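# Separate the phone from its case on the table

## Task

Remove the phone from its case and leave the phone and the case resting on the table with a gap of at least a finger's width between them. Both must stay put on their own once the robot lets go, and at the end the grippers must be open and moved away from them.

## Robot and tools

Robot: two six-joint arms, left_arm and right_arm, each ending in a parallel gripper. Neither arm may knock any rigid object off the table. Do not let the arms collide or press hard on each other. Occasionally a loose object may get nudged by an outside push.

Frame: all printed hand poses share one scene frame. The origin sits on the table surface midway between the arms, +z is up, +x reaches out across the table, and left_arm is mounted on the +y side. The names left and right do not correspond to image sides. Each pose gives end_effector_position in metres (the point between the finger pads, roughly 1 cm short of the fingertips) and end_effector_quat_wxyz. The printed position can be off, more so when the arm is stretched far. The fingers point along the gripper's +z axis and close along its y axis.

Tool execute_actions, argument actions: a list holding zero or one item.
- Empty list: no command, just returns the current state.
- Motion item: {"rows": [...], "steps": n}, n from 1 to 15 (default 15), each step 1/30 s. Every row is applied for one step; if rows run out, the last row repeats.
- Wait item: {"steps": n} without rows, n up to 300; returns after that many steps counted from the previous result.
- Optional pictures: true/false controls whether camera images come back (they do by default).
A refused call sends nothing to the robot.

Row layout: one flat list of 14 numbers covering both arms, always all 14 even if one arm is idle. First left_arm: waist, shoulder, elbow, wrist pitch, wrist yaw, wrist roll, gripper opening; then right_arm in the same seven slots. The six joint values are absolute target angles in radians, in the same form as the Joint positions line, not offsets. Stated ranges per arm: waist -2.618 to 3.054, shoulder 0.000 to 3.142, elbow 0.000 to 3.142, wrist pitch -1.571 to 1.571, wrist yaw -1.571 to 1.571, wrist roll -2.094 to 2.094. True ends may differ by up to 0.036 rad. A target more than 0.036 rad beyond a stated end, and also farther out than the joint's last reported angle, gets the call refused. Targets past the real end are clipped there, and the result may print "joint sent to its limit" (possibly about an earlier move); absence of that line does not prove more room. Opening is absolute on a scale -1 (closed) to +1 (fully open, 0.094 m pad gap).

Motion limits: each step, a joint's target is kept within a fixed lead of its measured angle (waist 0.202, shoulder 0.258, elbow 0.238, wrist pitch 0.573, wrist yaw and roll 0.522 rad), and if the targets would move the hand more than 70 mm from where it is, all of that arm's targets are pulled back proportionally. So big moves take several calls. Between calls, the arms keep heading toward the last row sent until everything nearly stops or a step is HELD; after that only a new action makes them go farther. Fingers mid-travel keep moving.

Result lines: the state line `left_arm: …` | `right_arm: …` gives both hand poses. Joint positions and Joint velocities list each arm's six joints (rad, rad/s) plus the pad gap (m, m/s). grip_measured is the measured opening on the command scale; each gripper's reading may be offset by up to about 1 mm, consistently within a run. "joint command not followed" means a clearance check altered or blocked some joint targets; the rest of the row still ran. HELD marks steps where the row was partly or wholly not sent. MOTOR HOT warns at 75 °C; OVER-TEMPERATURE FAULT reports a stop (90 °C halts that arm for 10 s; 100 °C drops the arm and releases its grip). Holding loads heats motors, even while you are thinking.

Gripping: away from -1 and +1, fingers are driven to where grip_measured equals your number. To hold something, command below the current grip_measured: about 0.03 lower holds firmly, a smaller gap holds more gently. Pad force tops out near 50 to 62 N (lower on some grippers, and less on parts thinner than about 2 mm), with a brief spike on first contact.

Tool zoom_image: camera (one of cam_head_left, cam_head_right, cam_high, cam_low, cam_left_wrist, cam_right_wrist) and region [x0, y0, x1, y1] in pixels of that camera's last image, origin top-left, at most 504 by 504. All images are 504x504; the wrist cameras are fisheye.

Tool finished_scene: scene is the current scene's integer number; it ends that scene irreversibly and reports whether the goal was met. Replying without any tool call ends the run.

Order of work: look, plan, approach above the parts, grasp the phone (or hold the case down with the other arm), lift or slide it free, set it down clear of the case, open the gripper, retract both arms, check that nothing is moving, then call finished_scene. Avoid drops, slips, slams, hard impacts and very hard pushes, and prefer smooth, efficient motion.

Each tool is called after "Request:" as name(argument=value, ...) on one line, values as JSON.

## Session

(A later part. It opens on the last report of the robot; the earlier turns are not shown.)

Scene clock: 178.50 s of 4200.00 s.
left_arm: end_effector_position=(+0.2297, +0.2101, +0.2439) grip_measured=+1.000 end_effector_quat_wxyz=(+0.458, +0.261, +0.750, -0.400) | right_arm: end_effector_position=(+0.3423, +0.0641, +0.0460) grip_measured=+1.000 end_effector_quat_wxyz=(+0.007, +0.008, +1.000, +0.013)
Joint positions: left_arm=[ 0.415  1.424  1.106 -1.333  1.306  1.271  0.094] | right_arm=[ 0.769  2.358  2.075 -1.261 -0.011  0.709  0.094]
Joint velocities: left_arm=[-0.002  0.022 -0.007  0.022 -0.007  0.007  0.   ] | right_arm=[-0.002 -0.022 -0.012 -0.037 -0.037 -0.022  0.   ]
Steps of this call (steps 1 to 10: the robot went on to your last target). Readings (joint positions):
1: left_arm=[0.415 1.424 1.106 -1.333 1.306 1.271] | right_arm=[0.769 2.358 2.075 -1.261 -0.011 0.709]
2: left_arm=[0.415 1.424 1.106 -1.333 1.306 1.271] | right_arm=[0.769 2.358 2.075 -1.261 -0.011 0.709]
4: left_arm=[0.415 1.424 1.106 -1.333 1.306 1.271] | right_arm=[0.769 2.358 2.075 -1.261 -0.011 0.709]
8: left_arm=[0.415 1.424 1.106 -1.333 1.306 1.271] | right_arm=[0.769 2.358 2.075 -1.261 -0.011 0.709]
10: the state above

Request:
execute_actions(actions=[{"rows": [[0.415, 1.424, 1.106, -1.333, 1.32, 1.271, 1.0, 0.765, 2.374, 2.064, -1.255, 0.0, 0.715, 1.0]], "steps": 15}], pictures=false)

Request:
execute_actions(actions=[{"rows": [[0.415, 1.424, 1.106, -1.333, 1.32, 1.271, 1.0, 0.765, 2.388, 2.064, -1.255, 0.0, 0.715, 1.0]], "steps": 15}], pictures=false)

Request:
execute_actions(actions=[{"steps": 10}])

Scene clock: 187.40 s of 4200.00 s.
left_arm: end_effector_position=(+0.2297, +0.2101, +0.2439) grip_measured=+1.000 end_effector_quat_wxyz=(+0.458, +0.261, +0.750, -0.400) | right_arm: end_effector_position=(+0.3413, +0.0631, +0.0376) grip_measured=+1.000 end_effector_quat_wxyz=(-0.000, +0.008, +1.000, +0.007)
Joint positions: left_arm=[ 0.415  1.424  1.106 -1.333  1.306  1.271  0.094] | right_arm=[ 0.769  2.376  2.075 -1.261 -0.011  0.709  0.094]
Joint velocities: left_arm=[ 0.012  0.007  0.007 -0.081  0.037  0.007  0.   ] | right_arm=[-0.002  0.007 -0.017 -0.037  0.007  0.037  0.   ]
Steps of this call (steps 1 to 15: the robot went on to your last target; steps 16 to 100: nothing new was sent; then 5.07 s passed at rest; steps 101 to 115: all 15 steps of this action). Readings (joint positions):
101: left_arm=[0.415 1.424 1.106 -1.333 1.306 1.271] | right_arm=[0.769 2.359 2.075 -1.261 -0.011 0.709]
102: left_arm=[0.415 1.424 1.106 -1.333 1.306 1.271] | right_arm=[0.769 2.360 2.075 -1.261 -0.011 0.709]
104: left_arm=[0.415 1.424 1.106 -1.333 1.306 1.271] | right_arm=[0.769 2.365 2.075 -1.261 -0.011 0.709]
108: left_arm=[0.415 1.424 1.106 -1.333 1.306 1.271] | right_arm=[0.769 2.375 2.075 -1.261 -0.011 0.709]
115: the state above

Scene clock: 187.90 s of 4200.00 s.
left_arm: end_effector_position=(+0.2297, +0.2101, +0.2439) grip_measured=+1.000 end_effector_quat_wxyz=(+0.458, +0.261, +0.750, -0.400) | right_arm: end_effector_position=(+0.3405, +0.0624, +0.0322) grip_measured=+1.000 end_effector_quat_wxyz=(-0.005, +0.008, +1.000, +0.003)
Joint positions: left_arm=[ 0.415  1.424  1.106 -1.333  1.306  1.271  0.094] | right_arm=[ 0.769  2.389  2.075 -1.261 -0.011  0.709  0.094]
Joint velocities: left_arm=[-0.007  0.012 -0.012 -0.022  0.081 -0.051  0.   ] | right_arm=[-0.002 -0.012 -0.022 -0.007 -0.007 -0.022  0.   ]
Steps of this call (steps 1 to 15: all 15 steps of this action). Readings (joint positions):
1: left_arm=[0.415 1.424 1.106 -1.333 1.306 1.271] | right_arm=[0.769 2.377 2.075 -1.261 -0.011 0.709]
2: left_arm=[0.415 1.424 1.106 -1.333 1.306 1.271] | right_arm=[0.769 2.378 2.075 -1.261 -0.011 0.709]
4: left_arm=[0.415 1.424 1.106 -1.333 1.306 1.271] | right_arm=[0.769 2.381 2.075 -1.261 -0.011 0.709]
8: left_arm=[0.415 1.424 1.106 -1.333 1.306 1.271] | right_arm=[0.769 2.387 2.075 -1.261 -0.011 0.709]
15: the state above

Scene clock: 188.23 s of 4200.00 s.
left_arm: end_effector_position=(+0.2297, +0.2101, +0.2439) grip_measured=+1.000 end_effector_quat_wxyz=(+0.458, +0.261, +0.750, -0.400) | right_arm: end_effector_position=(+0.3405, +0.0624, +0.0322) grip_measured=+1.000 end_effector_quat_wxyz=(-0.005, +0.008, +1.000, +0.003)
Joint positions: left_arm=[ 0.415  1.424  1.106 -1.333  1.306  1.271  0.094] | right_arm=[ 0.769  2.389  2.075 -1.261 -0.011  0.709  0.094]
Joint velocities: left_arm=[-0.012  0.002 -0.002  0.022 -0.007 -0.022  0.   ] | right_arm=[-0.007 -0.002 -0.012 -0.022 -0.007  0.066  0.   ]
Steps of this call (steps 1 to 10: the robot went on to your last target). Readings (joint positions):
1: left_arm=[0.415 1.424 1.106 -1.333 1.306 1.271] | right_arm=[0.769 2.389 2.075 -1.261 -0.011 0.709]
2: left_arm=[0.415 1.424 1.106 -1.333 1.306 1.271] | right_arm=[0.769 2.389 2.075 -1.261 -0.011 0.709]
4: left_arm=[0.415 1.424 1.106 -1.333 1.306 1.271] | right_arm=[0.769 2.389 2.075 -1.261 -0.011 0.709]
8: left_arm=[0.415 1.424 1.106 -1.333 1.306 1.271] | right_arm=[0.769 2.389 2.075 -1.261 -0.011 0.709]
10: the state above

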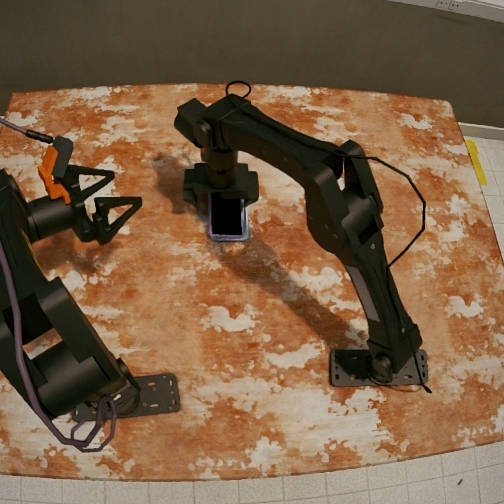

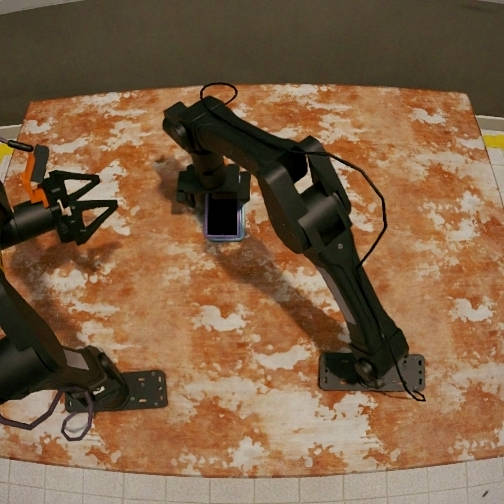

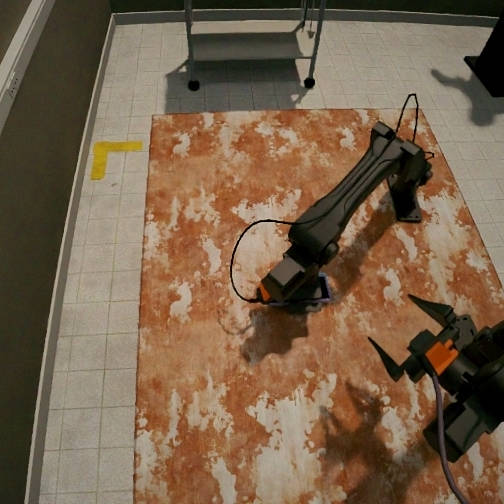

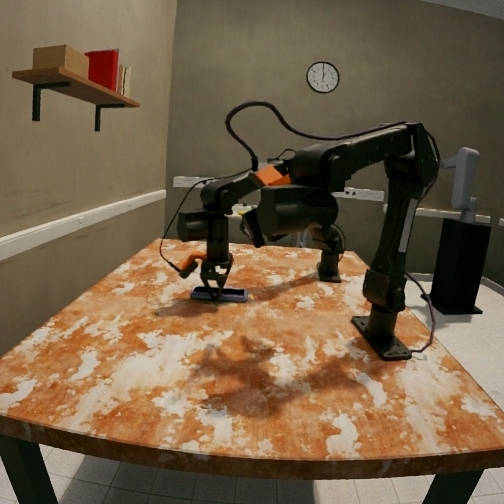

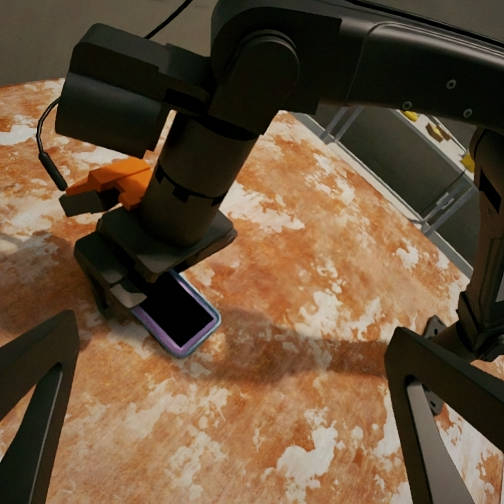

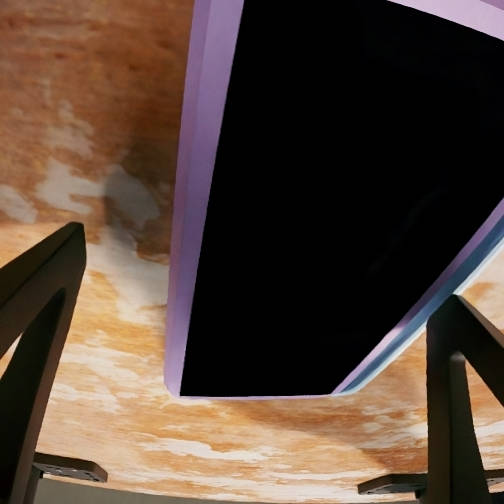

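Request:
execute_actions(actions=[])

Scene clock: 214.97 s of 4200.00 s.
left_arm: end_effector_position=(+0.2297, +0.2101, +0.2438) grip_measured=+1.000 end_effector_quat_wxyz=(+0.458, +0.261, +0.750, -0.400) | right_arm: end_effector_position=(+0.3405, +0.0624, +0.0322) grip_measured=+1.000 end_effector_quat_wxyz=(-0.005, +0.008, +1.000, +0.003)
Joint positions: left_arm=[ 0.415  1.424  1.106 -1.333  1.306  1.271  0.094] | right_arm=[ 0.769  2.389  2.075 -1.261 -0.011  0.709  0.094]
Joint velocities: left_arm=[-0.007 -0.012 -0.002 -0.007 -0.051  0.022  0.   ] | right_arm=[ 0.002 -0.007  0.002  0.007 -0.051 -0.051  0.   ]
Steps of this call (steps 1 to 15: the robot went on to your last target; steps 16 to 100: nothing new was sent; then 23.40 s passed at rest). Readings (joint positions):
1: left_arm=[0.415 1.424 1.106 -1.333 1.306 1.271] | right_arm=[0.769 2.389 2.075 -1.261 -0.011 0.709]
2: left_arm=[0.415 1.424 1.106 -1.333 1.306 1.271] | right_arm=[0.769 2.389 2.075 -1.261 -0.011 0.709]
4: left_arm=[0.415 1.424 1.106 -1.333 1.306 1.271] | right_arm=[0.769 2.389 2.075 -1.261 -0.011 0.709]
8: left_arm=[0.415 1.424 1.106 -1.333 1.306 1.271] | right_arm=[0.769 2.389 2.075 -1.261 -0.011 0.709]
100: the state above
All arms were judged still, so your last target was given up. Only a new action makes them travel on or press farther. Fingers that are still opening or closing keep moving.

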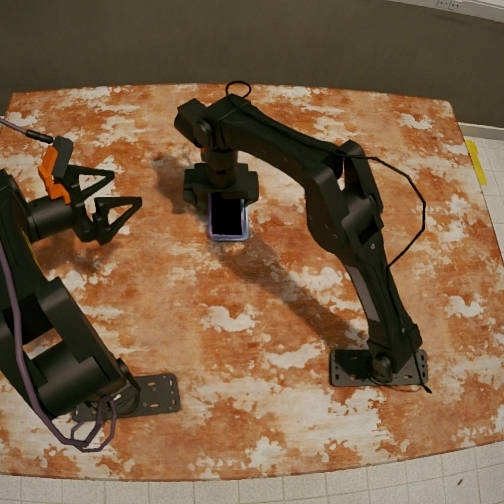

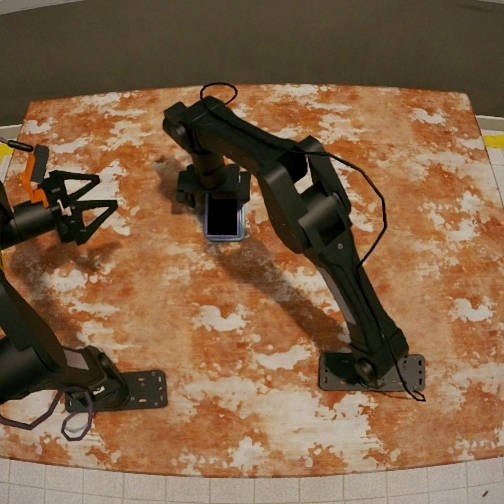

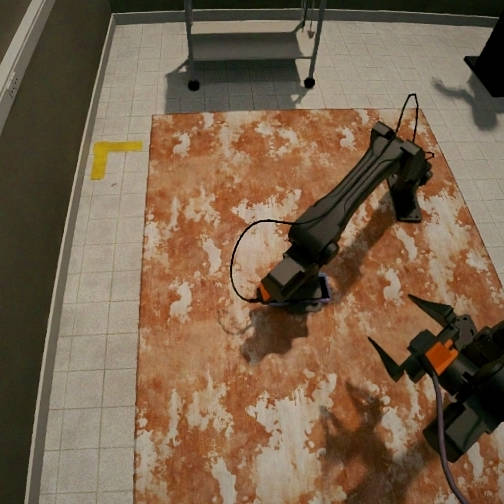

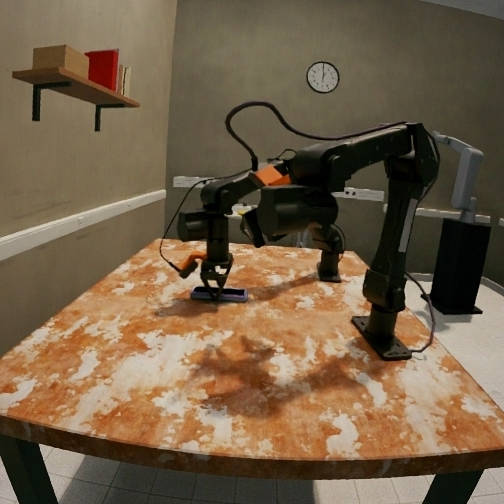

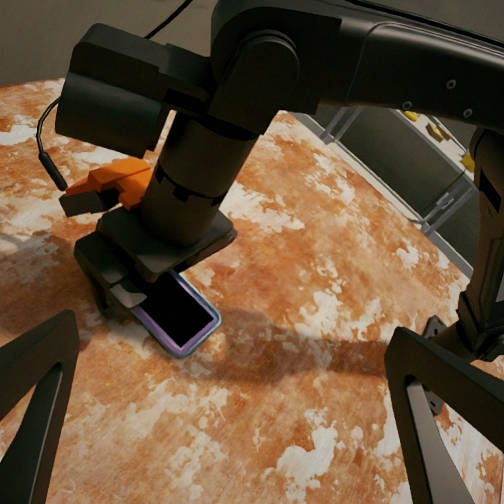

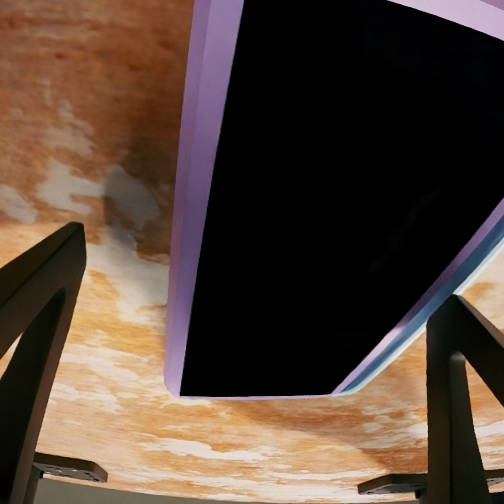

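Request:
execute_actions(actions=[{"rows": [[0.415,1.424,1.106,-1.333,1.32,1.271,1.0, 0.765,2.375,2.064,-1.265,0.0,0.715,1.0],[0.415,1.424,1.106,-1.333,1.32,1.271,1.0, 0.765,2.36,2.064,-1.275,0.0,0.715,1.0],[0.415,1.424,1.106,-1.333,1.32,1.271,1.0, 0.765,2.345,2.064,-1.285,0.0,0.715,1.0],[0.415,1.424,1.106,-1.333,1.32,1.271,1.0, 0.765,2.335,2.064,-1.295,0.0,0.715,1.0],[0.415,1.424,1.106,-1.333,1.32,1.271,1.0, 0.765,2.33,2.064,-1.30,0.0,0.715,1.0],[0.415,1.424,1.106,-1.333,1.32,1.271,1.0, 0.765,2.33,2.064,-1.30,0.0,0.715,1.0],[0.415,1.424,1.106,-1.333,1.32,1.271,1.0, 0.765,2.33,2.064,-1.30,0.0,0.715,1.0],[0.415,1.424,1.106,-1.333,1.32,1.271,1.0, 0.76,2.33,2.064,-1.30,0.0,0.715,1.0],[0.415,1.424,1.106,-1.333,1.32,1.271,1.0, 0.755,2.33,2.064,-1.30,0.0,0.715,1.0],[0.415,1.424,1.106,-1.333,1.32,1.271,1.0, 0.75,2.33,2.064,-1.30,0.0,0.715,1.0],[0.415,1.424,1.106,-1.333,1.32,1.271,1.0, 0.745,2.33,2.064,-1.30,0.0,0.715,1.0],[0.415,1.424,1.106,-1.333,1.32,1.271,1.0, 0.74,2.33,2.064,-1.30,0.0,0.715,1.0],[0.415,1.424,1.106,-1.333,1.32,1.271,1.0, 0.735,2.33,2.064,-1.30,0.0,0.715,1.0]], "steps": 15}])

Scene clock: 236.53 s of 4200.00 s.
left_arm: end_effector_position=(+0.2297, +0.2101, +0.2438) grip_measured=+1.000 end_effector_quat_wxyz=(+0.458, +0.261, +0.750, -0.400) | right_arm: end_effector_position=(+0.3431, +0.0521, +0.0479) grip_measured=+1.000 end_effector_quat_wxyz=(-0.003, +0.019, +1.000, +0.005)
Joint positions: left_arm=[ 0.415  1.424  1.106 -1.333  1.306  1.271  0.094] | right_arm=[ 0.748  2.353  2.075 -1.29  -0.011  0.709  0.094]
Joint velocities: left_arm=[ 0.007 -0.022  0.007  0.037  0.007  0.022  0.   ] | right_arm=[-0.149 -0.002 -0.002  0.022 -0.066 -0.066  0.   ]
Steps of this call (steps 1 to 90: nothing new was sent; then 18.07 s passed at rest; steps 91 to 105: all 15 steps of this action). Readings (joint positions):
91: left_arm=[0.415 1.424 1.106 -1.333 1.306 1.271] | right_arm=[0.769 2.389 2.075 -1.261 -0.011 0.709]
92: left_arm=[0.415 1.424 1.106 -1.333 1.306 1.271] | right_arm=[0.769 2.389 2.075 -1.261 -0.011 0.709]
94: left_arm=[0.415 1.424 1.106 -1.333 1.306 1.271] | right_arm=[0.769 2.386 2.075 -1.267 -0.011 0.709]
98: left_arm=[0.415 1.424 1.106 -1.333 1.306 1.271] | right_arm=[0.769 2.366 2.075 -1.283 -0.011 0.709]
105: the state above

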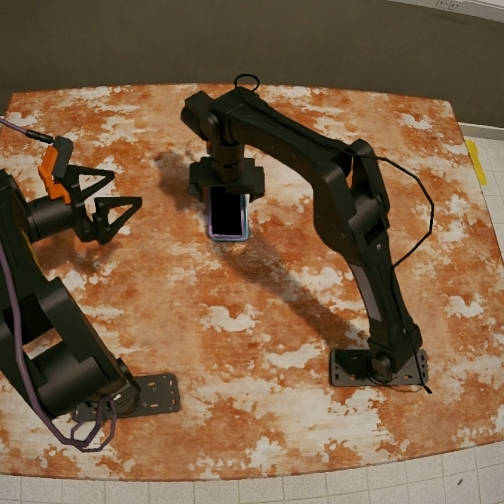

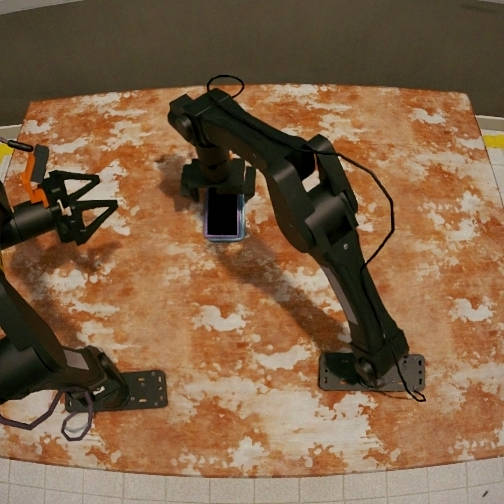

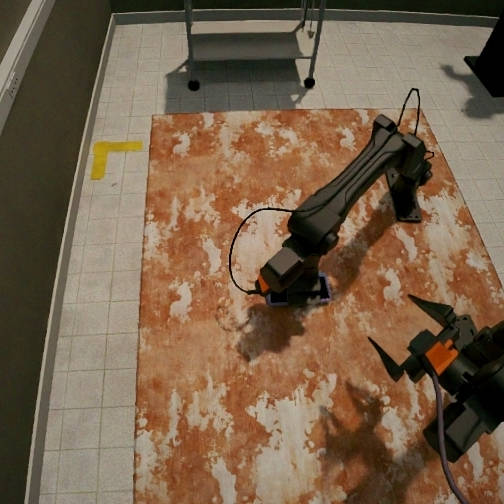

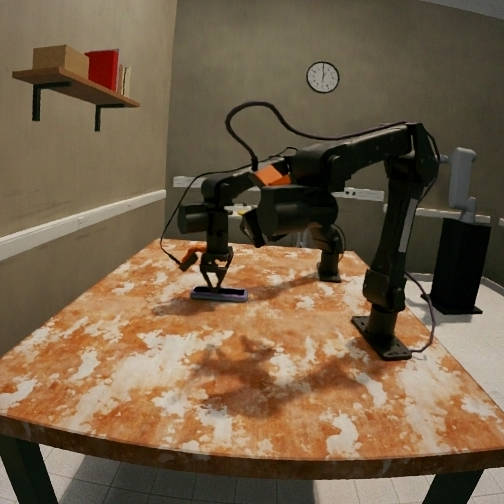

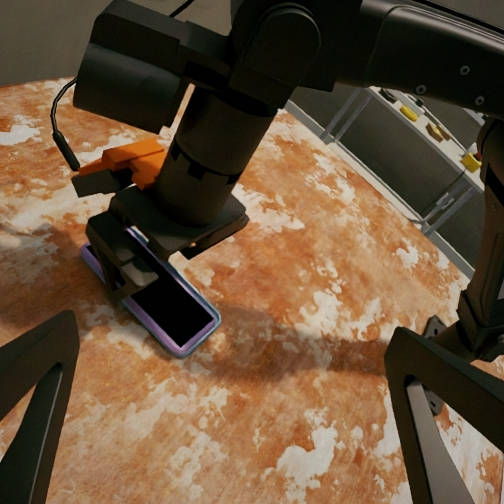

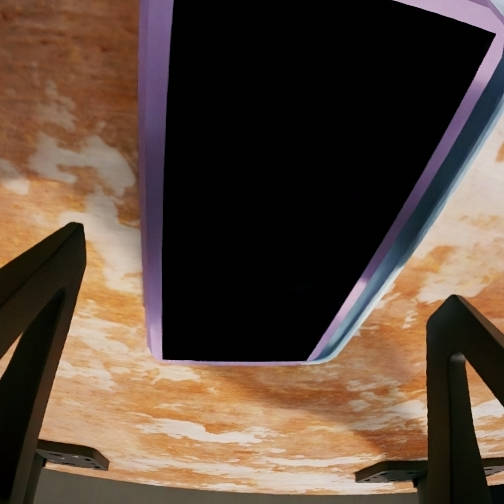

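Request:
execute_actions(actions=[{"rows": [[0.415,1.424,1.106,-1.333,1.32,1.271,1.0, 0.735,2.355,2.064,-1.285,0.0,0.715,1.0],[0.415,1.424,1.106,-1.333,1.32,1.271,1.0, 0.735,2.36,2.064,-1.278,0.0,0.715,1.0],[0.415,1.424,1.106,-1.333,1.32,1.271,1.0, 0.735,2.365,2.064,-1.272,0.0,0.715,1.0],[0.415,1.424,1.106,-1.333,1.32,1.271,1.0, 0.735,2.37,2.064,-1.266,0.0,0.715,1.0],[0.415,1.424,1.106,-1.333,1.32,1.271,1.0, 0.735,2.374,2.064,-1.262,0.0,0.715,1.0],[0.415,1.424,1.106,-1.333,1.32,1.271,1.0, 0.735,2.377,2.064,-1.26,0.0,0.715,1.0]], "steps": 15}])

Scene clock: 254.10 s of 4200.00 s.
left_arm: end_effector_position=(+0.2297, +0.2101, +0.2438) grip_measured=+1.000 end_effector_quat_wxyz=(+0.458, +0.261, +0.750, -0.400) | right_arm: end_effector_position=(+0.3485, +0.0489, +0.0354) grip_measured=+1.000 end_effector_quat_wxyz=(-0.006, +0.025, +1.000, +0.001)
Joint positions: left_arm=[ 0.415  1.424  1.106 -1.333  1.306  1.271  0.094] | right_arm=[ 0.737  2.381  2.075 -1.272 -0.009  0.709  0.094]
Joint velocities: left_arm=[-0.002 -0.002  0.022 -0.037 -0.007  0.051  0.   ] | right_arm=[ 0.002 -0.007  0.002  0.051  0.022  0.007  0.   ]
Steps of this call (steps 1 to 30: the robot went on to your last target; steps 31 to 120: nothing new was sent; then 13.07 s passed at rest; steps 121 to 135: all 15 steps of this action). Readings (joint positions):
121: left_arm=[0.415 1.424 1.106 -1.333 1.306 1.271] | right_arm=[0.737 2.353 2.075 -1.292 -0.009 0.709]
122: left_arm=[0.415 1.424 1.106 -1.333 1.306 1.271] | right_arm=[0.737 2.353 2.075 -1.292 -0.009 0.709]
124: left_arm=[0.415 1.424 1.106 -1.333 1.306 1.271] | right_arm=[0.737 2.355 2.075 -1.289 -0.009 0.709]
128: left_arm=[0.415 1.424 1.106 -1.333 1.306 1.271] | right_arm=[0.737 2.370 2.075 -1.278 -0.009 0.709]
135: the state above

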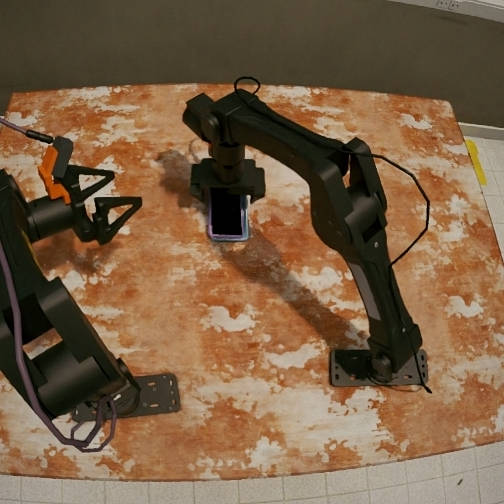

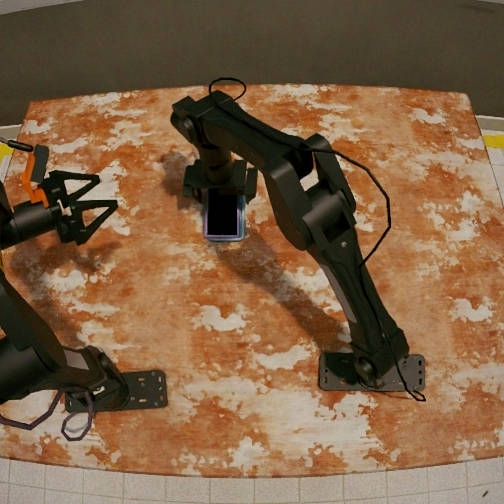

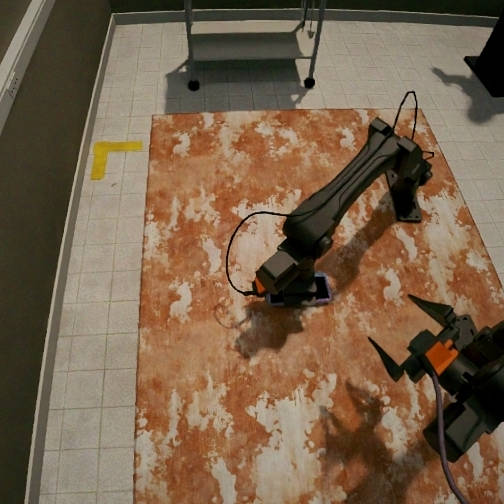

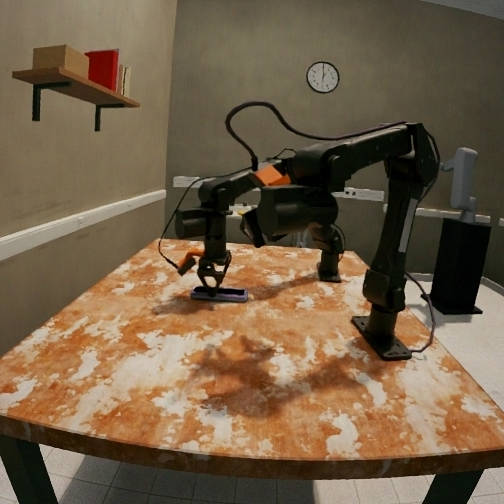

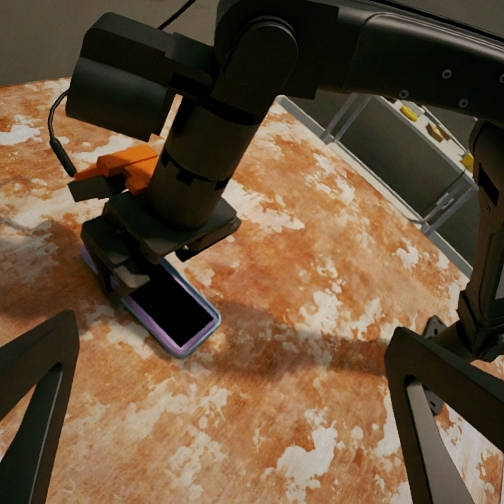

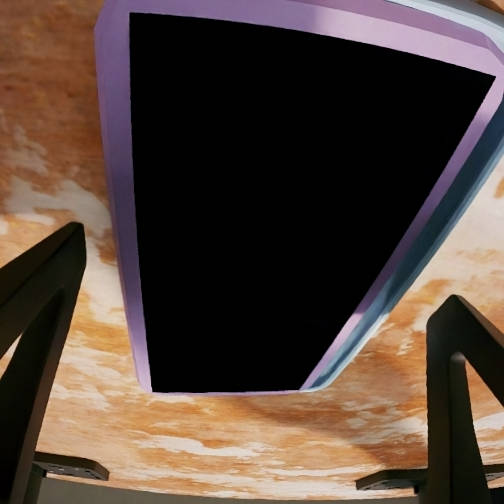

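Request:
execute_actions(actions=[{"rows": [[0.415,1.424,1.106,-1.333,1.32,1.271,1.0, 0.735,2.384,2.064,-1.257,0.0,0.715,1.0],[0.415,1.424,1.106,-1.333,1.32,1.271,1.0, 0.735,2.388,2.064,-1.254,0.0,0.715,1.0]], "steps": 15}], pictures=false)

Scene clock: 262.63 s of 4200.00 s.
left_arm: end_effector_position=(+0.2297, +0.2101, +0.2438) grip_measured=+1.000 end_effector_quat_wxyz=(+0.458, +0.261, +0.750, -0.400) | right_arm: end_effector_position=(+0.3499, +0.0500, +0.0354) grip_measured=+1.000 end_effector_quat_wxyz=(-0.003, +0.025, +1.000, +0.003)
Joint positions: left_arm=[ 0.415  1.424  1.106 -1.333  1.306  1.271  0.094] | right_arm=[ 0.737  2.381  2.075 -1.265 -0.009  0.709  0.094]
Joint velocities: left_arm=[-0.007 -0.017  0.012  0.081  0.007  0.007  0.   ] | right_arm=[ 0.007 -0.012 -0.027 -0.037  0.007 -0.022  0.   ]
Steps of this call (steps 1 to 15: the robot went on to your last target; steps 16 to 100: nothing new was sent; then 4.70 s passed at rest; steps 101 to 115: all 15 steps of this action). Readings (joint positions):
101: left_arm=[0.415 1.424 1.106 -1.333 1.306 1.271] | right_arm=[0.737 2.381 2.075 -1.271 -0.009 0.709]
102: left_arm=[0.415 1.424 1.106 -1.333 1.306 1.271] | right_arm=[0.737 2.381 2.075 -1.270 -0.009 0.709]
104: left_arm=[0.415 1.424 1.106 -1.333 1.306 1.271] | right_arm=[0.737 2.381 2.075 -1.268 -0.009 0.709]
108: left_arm=[0.415 1.424 1.106 -1.333 1.306 1.271] | right_arm=[0.737 2.381 2.075 -1.266 -0.009 0.709]
115: the state above

Request:
execute_actions(actions=[{"rows": [[0.415,1.424,1.106,-1.333,1.32,1.271,1.0, 0.735,2.396,2.064,-1.254,0.0,0.715,1.0],[0.415,1.424,1.106,-1.333,1.32,1.271,1.0, 0.735,2.396,2.064,-1.254,0.0,0.715,1.0],[0.415,1.424,1.106,-1.333,1.32,1.271,1.0, 0.735,2.388,2.064,-1.254,0.0,0.715,1.0]], "steps": 15}], pictures=false)

Scene clock: 275.27 s of 4200.00 s.
left_arm: end_effector_position=(+0.2297, +0.2101, +0.2438) grip_measured=+1.000 end_effector_quat_wxyz=(+0.458, +0.261, +0.750, -0.400) | right_arm: end_effector_position=(+0.3496, +0.0498, +0.0321) grip_measured=+1.000 end_effector_quat_wxyz=(-0.006, +0.025, +1.000, +0.001)
Joint positions: left_arm=[ 0.415  1.424  1.106 -1.333  1.306  1.271  0.094] | right_arm=[ 0.737  2.389  2.075 -1.264 -0.009  0.709  0.094]
Joint velocities: left_arm=[-0.007 -0.017 -0.002 -0.095  0.022 -0.051  0.   ] | right_arm=[ 0.017 -0.002  0.007  0.037  0.037 -0.051  0.   ]
Steps of this call (steps 1 to 15: the robot went on to your last target; steps 16 to 100: nothing new was sent; then 8.80 s passed at rest; steps 101 to 115: all 15 steps of this action). Readings (joint positions):
101: left_arm=[0.415 1.424 1.106 -1.333 1.306 1.271] | right_arm=[0.737 2.382 2.075 -1.265 -0.009 0.709]
102: left_arm=[0.415 1.424 1.106 -1.333 1.306 1.271] | right_arm=[0.737 2.384 2.075 -1.264 -0.009 0.709]
104: left_arm=[0.415 1.424 1.106 -1.333 1.306 1.271] | right_arm=[0.737 2.387 2.075 -1.264 -0.009 0.709]
108: left_arm=[0.415 1.424 1.106 -1.333 1.306 1.271] | right_arm=[0.737 2.389 2.075 -1.264 -0.009 0.709]
115: the state above

z = 0.0321. Close the gripper gradually.

Request:
execute_actions(actions=[{"rows": [[0.415,1.424,1.106,-1.333,1.32,1.271,1.0, 0.735,2.388,2.064,-1.254,0.0,0.715,0.9],[0.415,1.424,1.106,-1.333,1.32,1.271,1.0, 0.735,2.388,2.064,-1.254,0.0,0.715,0.8],[0.415,1.424,1.106,-1.333,1.32,1.271,1.0, 0.735,2.388,2.064,-1.254,0.0,0.715,0.7],[0.415,1.424,1.106,-1.333,1.32,1.271,1.0, 0.735,2.388,2.064,-1.254,0.0,0.715,0.6],[0.415,1.424,1.106,-1.333,1.32,1.271,1.0, 0.735,2.388,2.064,-1.254,0.0,0.715,0.55],[0.415,1.424,1.106,-1.333,1.32,1.271,1.0, 0.735,2.388,2.064,-1.254,0.0,0.715,0.5],[0.415,1.424,1.106,-1.333,1.32,1.271,1.0, 0.735,2.388,2.064,-1.254,0.0,0.715,0.47],[0.415,1.424,1.106,-1.333,1.32,1.271,1.0, 0.735,2.388,2.064,-1.254,0.0,0.715,0.44],[0.415,1.424,1.106,-1.333,1.32,1.271,1.0, 0.735,2.388,2.064,-1.254,0.0,0.715,0.42],[0.415,1.424,1.106,-1.333,1.32,1.271,1.0, 0.735,2.388,2.064,-1.254,0.0,0.715,0.40],[0.415,1.424,1.106,-1.333,1.32,1.271,1.0, 0.735,2.388,2.064,-1.254,0.0,0.715,0.39]], "steps": 15}])

Scene clock: 299.17 s of 4200.00 s.
left_arm: end_effector_position=(+0.2297, +0.2101, +0.2438) grip_measured=+1.000 end_effector_quat_wxyz=(+0.458, +0.261, +0.750, -0.400) | right_arm: end_effector_position=(+0.3510, +0.0516, +0.0321) grip_measured=+0.392 end_effector_quat_wxyz=(-0.003, +0.025, +1.000, +0.005)
Joint positions: left_arm=[ 0.415  1.424  1.106 -1.333  1.306  1.271  0.094] | right_arm=[ 0.737  2.389  2.075 -1.255 -0.012  0.709  0.065]
Joint velocities: left_arm=[-0.002 -0.017 -0.002 -0.022 -0.007 -0.022  0.   ] | right_arm=[-0.007  0.007  0.007 -0.037  0.007 -0.051  0.001]
Steps of this call (steps 1 to 15: the robot went on to your last target; steps 16 to 100: nothing new was sent; then 20.07 s passed at rest; steps 101 to 115: all 15 steps of this action). Readings (joint positions):
101: left_arm=[0.415 1.424 1.106 -1.333 1.306 1.271] | right_arm=[0.737 2.389 2.075 -1.264 -0.009 0.709]
102: left_arm=[0.415 1.424 1.106 -1.333 1.306 1.271] | right_arm=[0.737 2.389 2.075 -1.264 -0.009 0.709]
104: left_arm=[0.415 1.424 1.106 -1.333 1.306 1.271] | right_arm=[0.737 2.389 2.075 -1.264 -0.009 0.709]
108: left_arm=[0.415 1.424 1.106 -1.333 1.306 1.271] | right_arm=[0.737 2.389 2.075 -1.258 -0.011 0.709]
115: the state above

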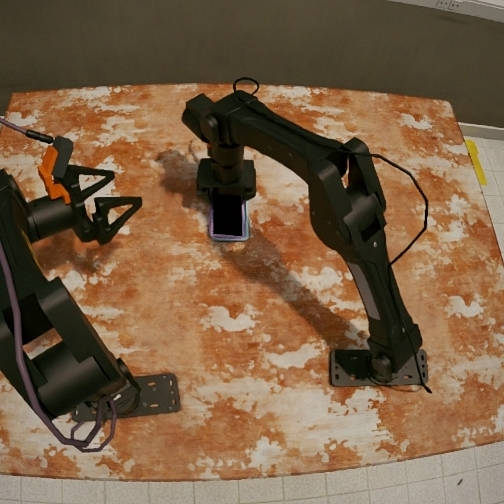

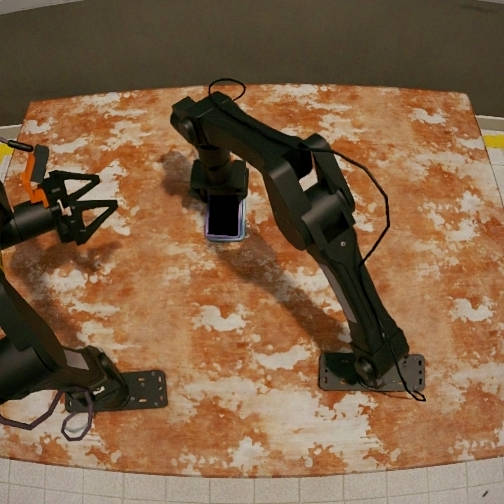

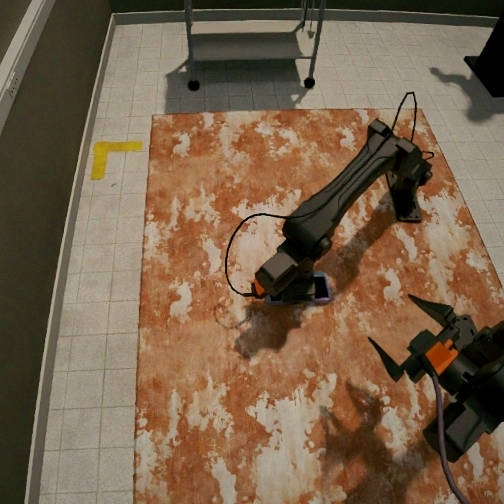

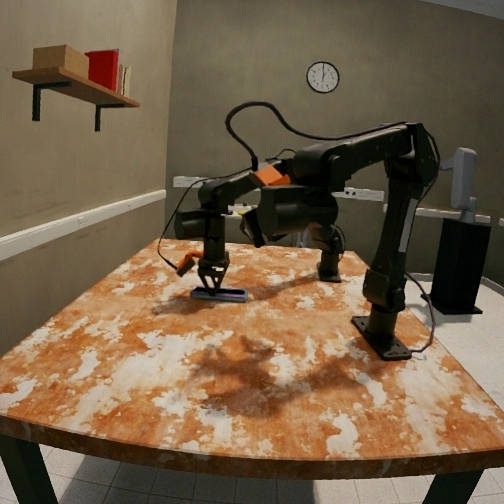

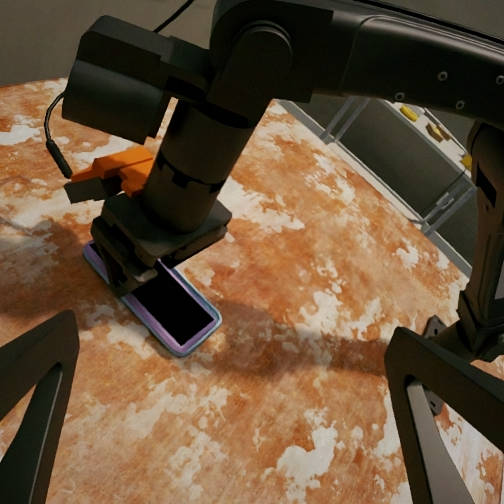

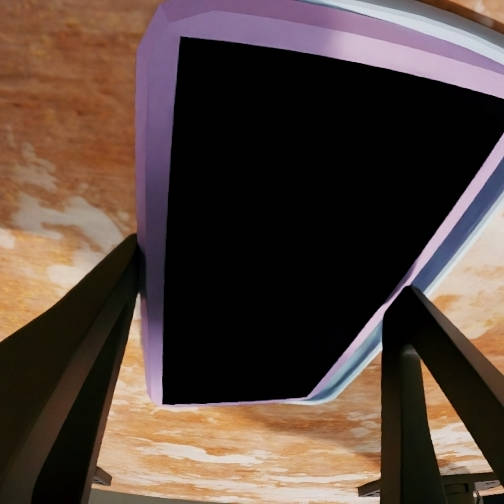

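Request:
execute_actions(actions=[{"rows": [[0.415,1.424,1.106,-1.333,1.32,1.271,1.0, 0.735,2.388,2.064,-1.254,0.0,0.715,0.38],[0.415,1.424,1.106,-1.333,1.32,1.271,1.0, 0.735,2.388,2.064,-1.254,0.0,0.715,0.37],[0.415,1.424,1.106,-1.333,1.32,1.271,1.0, 0.735,2.388,2.064,-1.254,0.0,0.715,0.36],[0.415,1.424,1.106,-1.333,1.32,1.271,1.0, 0.735,2.388,2.064,-1.254,0.0,0.715,0.35],[0.415,1.424,1.106,-1.333,1.32,1.271,1.0, 0.735,2.388,2.064,-1.254,0.0,0.715,0.34]], "steps": 12}])

Scene clock: 313.80 s of 4200.00 s.
left_arm: end_effector_position=(+0.2297, +0.2101, +0.2438) grip_measured=+1.000 end_effector_quat_wxyz=(+0.458, +0.261, +0.750, -0.400) | right_arm: end_effector_position=(+0.3514, +0.0520, +0.0321) grip_measured=+0.342 end_effector_quat_wxyz=(-0.002, +0.025, +1.000, +0.006)
Joint positions: left_arm=[ 0.415  1.424  1.106 -1.333  1.306  1.271  0.094] | right_arm=[ 0.737  2.389  2.075 -1.253 -0.012  0.709  0.063]
Joint velocities: left_arm=[-0.012 -0.012  0.012  0.022 -0.066 -0.066  0.   ] | right_arm=[-0.022 -0.022  0.002 -0.051 -0.007 -0.007 -0.   ]
Steps of this call (steps 1 to 15: the robot went on to your last target; steps 16 to 100: nothing new was sent; then 10.90 s passed at rest; steps 101 to 112: all 12 steps of this action). Readings (joint positions):
101: left_arm=[0.415 1.424 1.106 -1.333 1.306 1.271] | right_arm=[0.737 2.389 2.075 -1.255 -0.012 0.709]
102: left_arm=[0.415 1.424 1.106 -1.333 1.306 1.271] | right_arm=[0.737 2.389 2.075 -1.255 -0.012 0.709]
104: left_arm=[0.415 1.424 1.106 -1.333 1.306 1.271] | right_arm=[0.737 2.389 2.075 -1.254 -0.012 0.709]
108: left_arm=[0.415 1.424 1.106 -1.333 1.306 1.271] | right_arm=[0.737 2.389 2.075 -1.253 -0.012 0.709]
112: the state above

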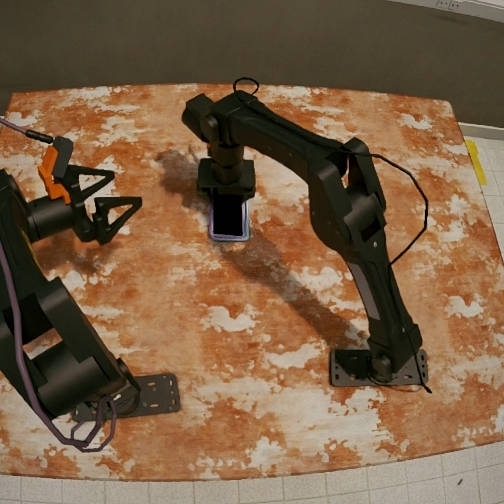

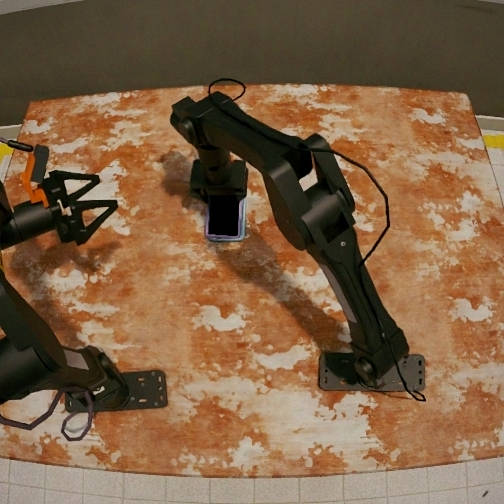

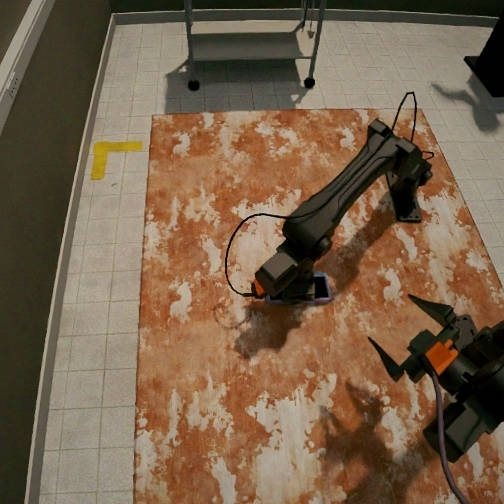

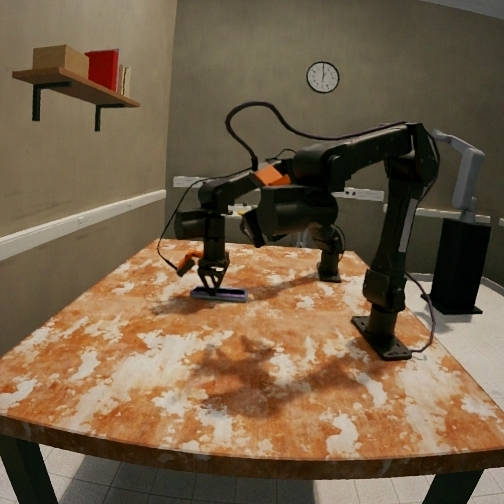

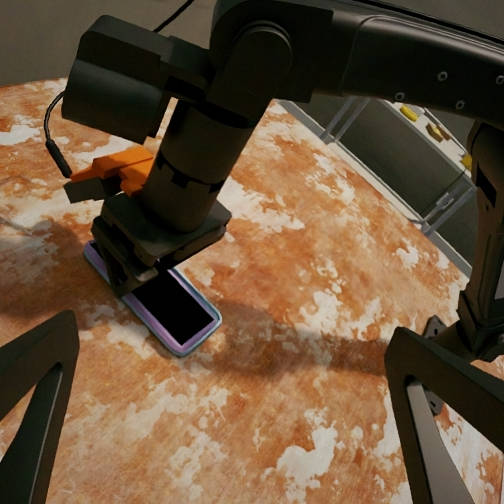

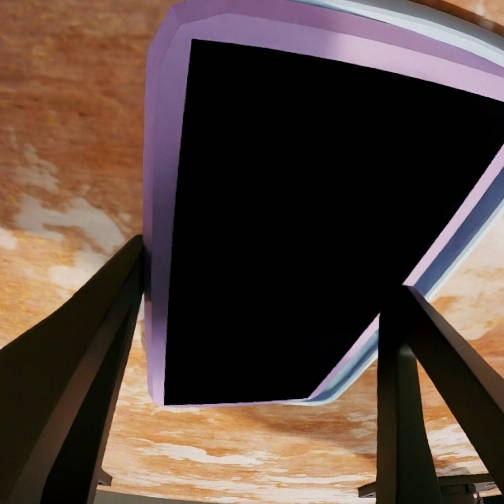

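Request:
execute_actions(actions=[{"rows": [[0.415,1.424,1.106,-1.333,1.32,1.271,1.0, 0.735,2.388,2.064,-1.254,0.0,0.715,0.45],[0.415,1.424,1.106,-1.333,1.32,1.271,1.0, 0.735,2.388,2.064,-1.254,0.0,0.715,0.6],[0.415,1.424,1.106,-1.333,1.32,1.271,1.0, 0.735,2.388,2.064,-1.254,0.0,0.715,0.8],[0.415,1.424,1.106,-1.333,1.32,1.271,1.0, 0.735,2.388,2.064,-1.254,0.0,0.715,1.0]], "steps": 12}], pictures=false)

Request:
zoom_image(camera="cam_low", region=[175, 255, 265, 315])

Request:
zoom_image(camera="cam_left_wrist", region=[70, 220, 240, 370])

Scene clock: 339.83 s of 4200.00 s.
left_arm: end_effector_position=(+0.2297, +0.2101, +0.2438) grip_measured=+1.000 end_effector_quat_wxyz=(+0.458, +0.261, +0.750, -0.400) | right_arm: end_effector_position=(+0.3515, +0.0519, +0.0321) grip_measured=+1.000 end_effector_quat_wxyz=(-0.002, +0.025, +1.000, +0.006)
Joint positions: left_arm=[ 0.415  1.424  1.106 -1.333  1.306  1.271  0.094] | right_arm=[ 0.737  2.389  2.075 -1.253 -0.011  0.709  0.094]
Joint velocities: left_arm=[ 0.012 -0.007 -0.027 -0.081 -0.051 -0.081  0.   ] | right_arm=[-0.012 -0.012  0.002  0.007  0.007 -0.037  0.   ]
Steps of this call (steps 1 to 15: the robot went on to your last target; steps 16 to 100: nothing new was sent; then 22.30 s passed at rest; steps 101 to 112: all 12 steps of this action). Readings (joint positions):
101: left_arm=[0.415 1.424 1.106 -1.333 1.306 1.271] | right_arm=[0.737 2.389 2.075 -1.253 -0.012 0.709]
102: left_arm=[0.415 1.424 1.106 -1.333 1.306 1.271] | right_arm=[0.737 2.389 2.075 -1.253 -0.012 0.709]
104: left_arm=[0.415 1.424 1.106 -1.333 1.306 1.271] | right_arm=[0.737 2.389 2.075 -1.253 -0.012 0.709]
108: left_arm=[0.415 1.424 1.106 -1.333 1.306 1.271] | right_arm=[0.737 2.389 2.075 -1.253 -0.011 0.709]
112: the state above

Region (175, 255, 265, 315) of cam_low's 504x504 image, scaled by 5.600, with more detail than that image has.

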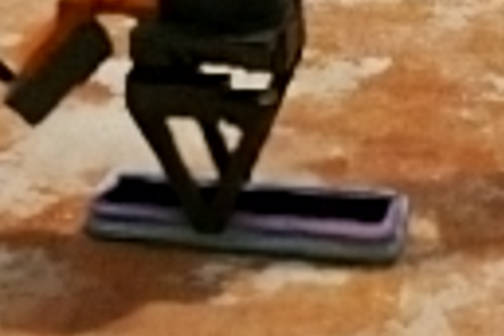

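Region (70, 220, 240, 370) of cam_left_wrist's 504x504 image, scaled by 2.965, with more detail than that image has; it fills the top 445 rows of this view, and the rest is white.

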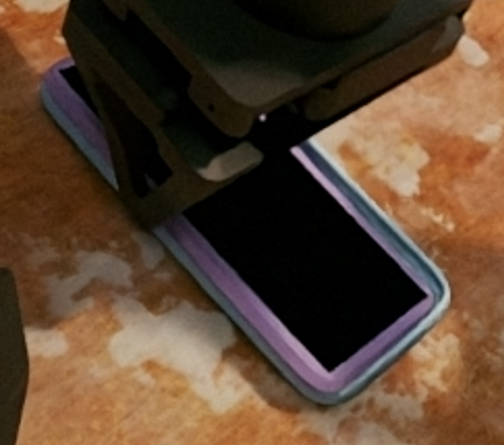

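Request:
execute_actions(actions=[{"rows": [[0.415,1.424,1.106,-1.333,1.32,1.271,1.0, 0.735,2.404,2.064,-1.252,0.0,0.715,1.0],[0.415,1.424,1.106,-1.333,1.32,1.271,1.0, 0.735,2.393,2.064,-1.252,0.0,0.715,1.0]], "steps": 15}])

Scene clock: 378.63 s of 4200.00 s.
left_arm: end_effector_position=(+0.2297, +0.2101, +0.2438) grip_measured=+1.000 end_effector_quat_wxyz=(+0.458, +0.261, +0.750, -0.400) | right_arm: end_effector_position=(+0.3512, +0.0516, +0.0305) grip_measured=+1.000 end_effector_quat_wxyz=(-0.003, +0.025, +1.000, +0.004)
Joint positions: left_arm=[ 0.415  1.424  1.106 -1.333  1.306  1.271  0.094] | right_arm=[ 0.737  2.392  2.075 -1.253 -0.011  0.709  0.094]
Joint velocities: left_arm=[ 0.017 -0.007  0.022  0.022  0.022 -0.066  0.   ] | right_arm=[ 0.002  0.007 -0.027 -0.007 -0.037 -0.037  0.   ]
Steps of this call (steps 1 to 15: the robot went on to your last target; steps 16 to 100: nothing new was sent; then 34.97 s passed at rest; steps 101 to 115: all 15 steps of this action). Readings (joint positions):
101: left_arm=[0.415 1.424 1.106 -1.333 1.306 1.271] | right_arm=[0.737 2.390 2.075 -1.253 -0.011 0.709]
102: left_arm=[0.415 1.424 1.106 -1.333 1.306 1.271] | right_arm=[0.737 2.390 2.075 -1.253 -0.011 0.709]
104: left_arm=[0.415 1.424 1.106 -1.333 1.306 1.271] | right_arm=[0.737 2.392 2.075 -1.253 -0.011 0.709]
108: left_arm=[0.415 1.424 1.106 -1.333 1.306 1.271] | right_arm=[0.737 2.392 2.075 -1.253 -0.011 0.709]
115: the state above

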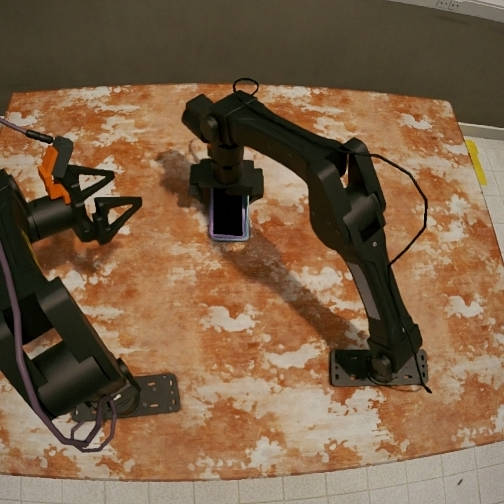

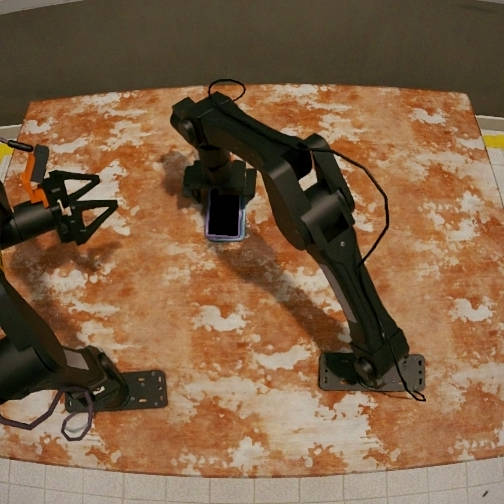

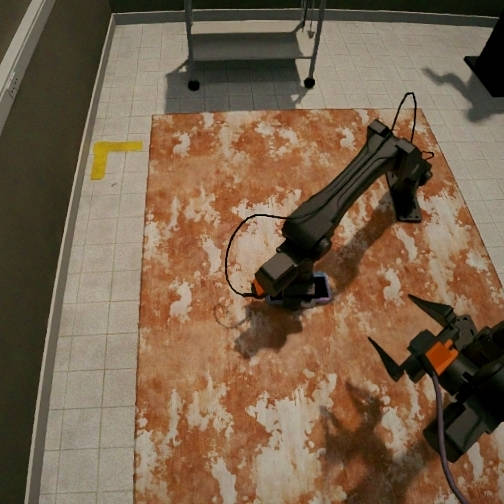

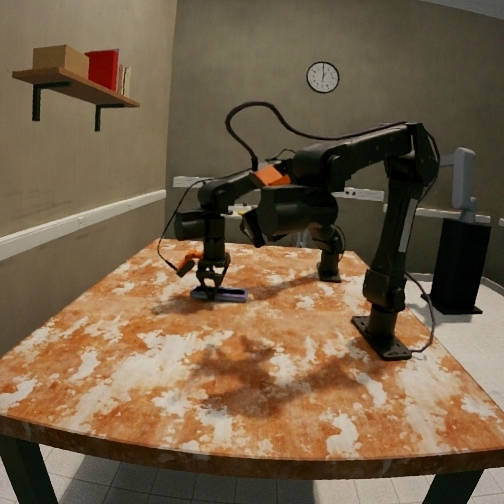

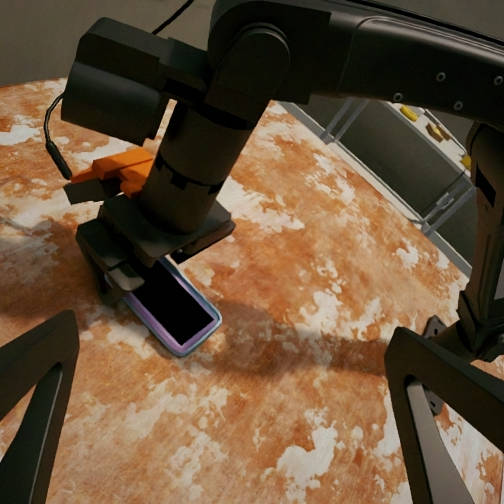

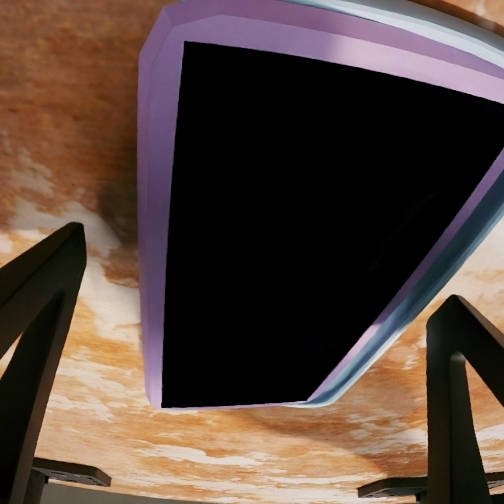

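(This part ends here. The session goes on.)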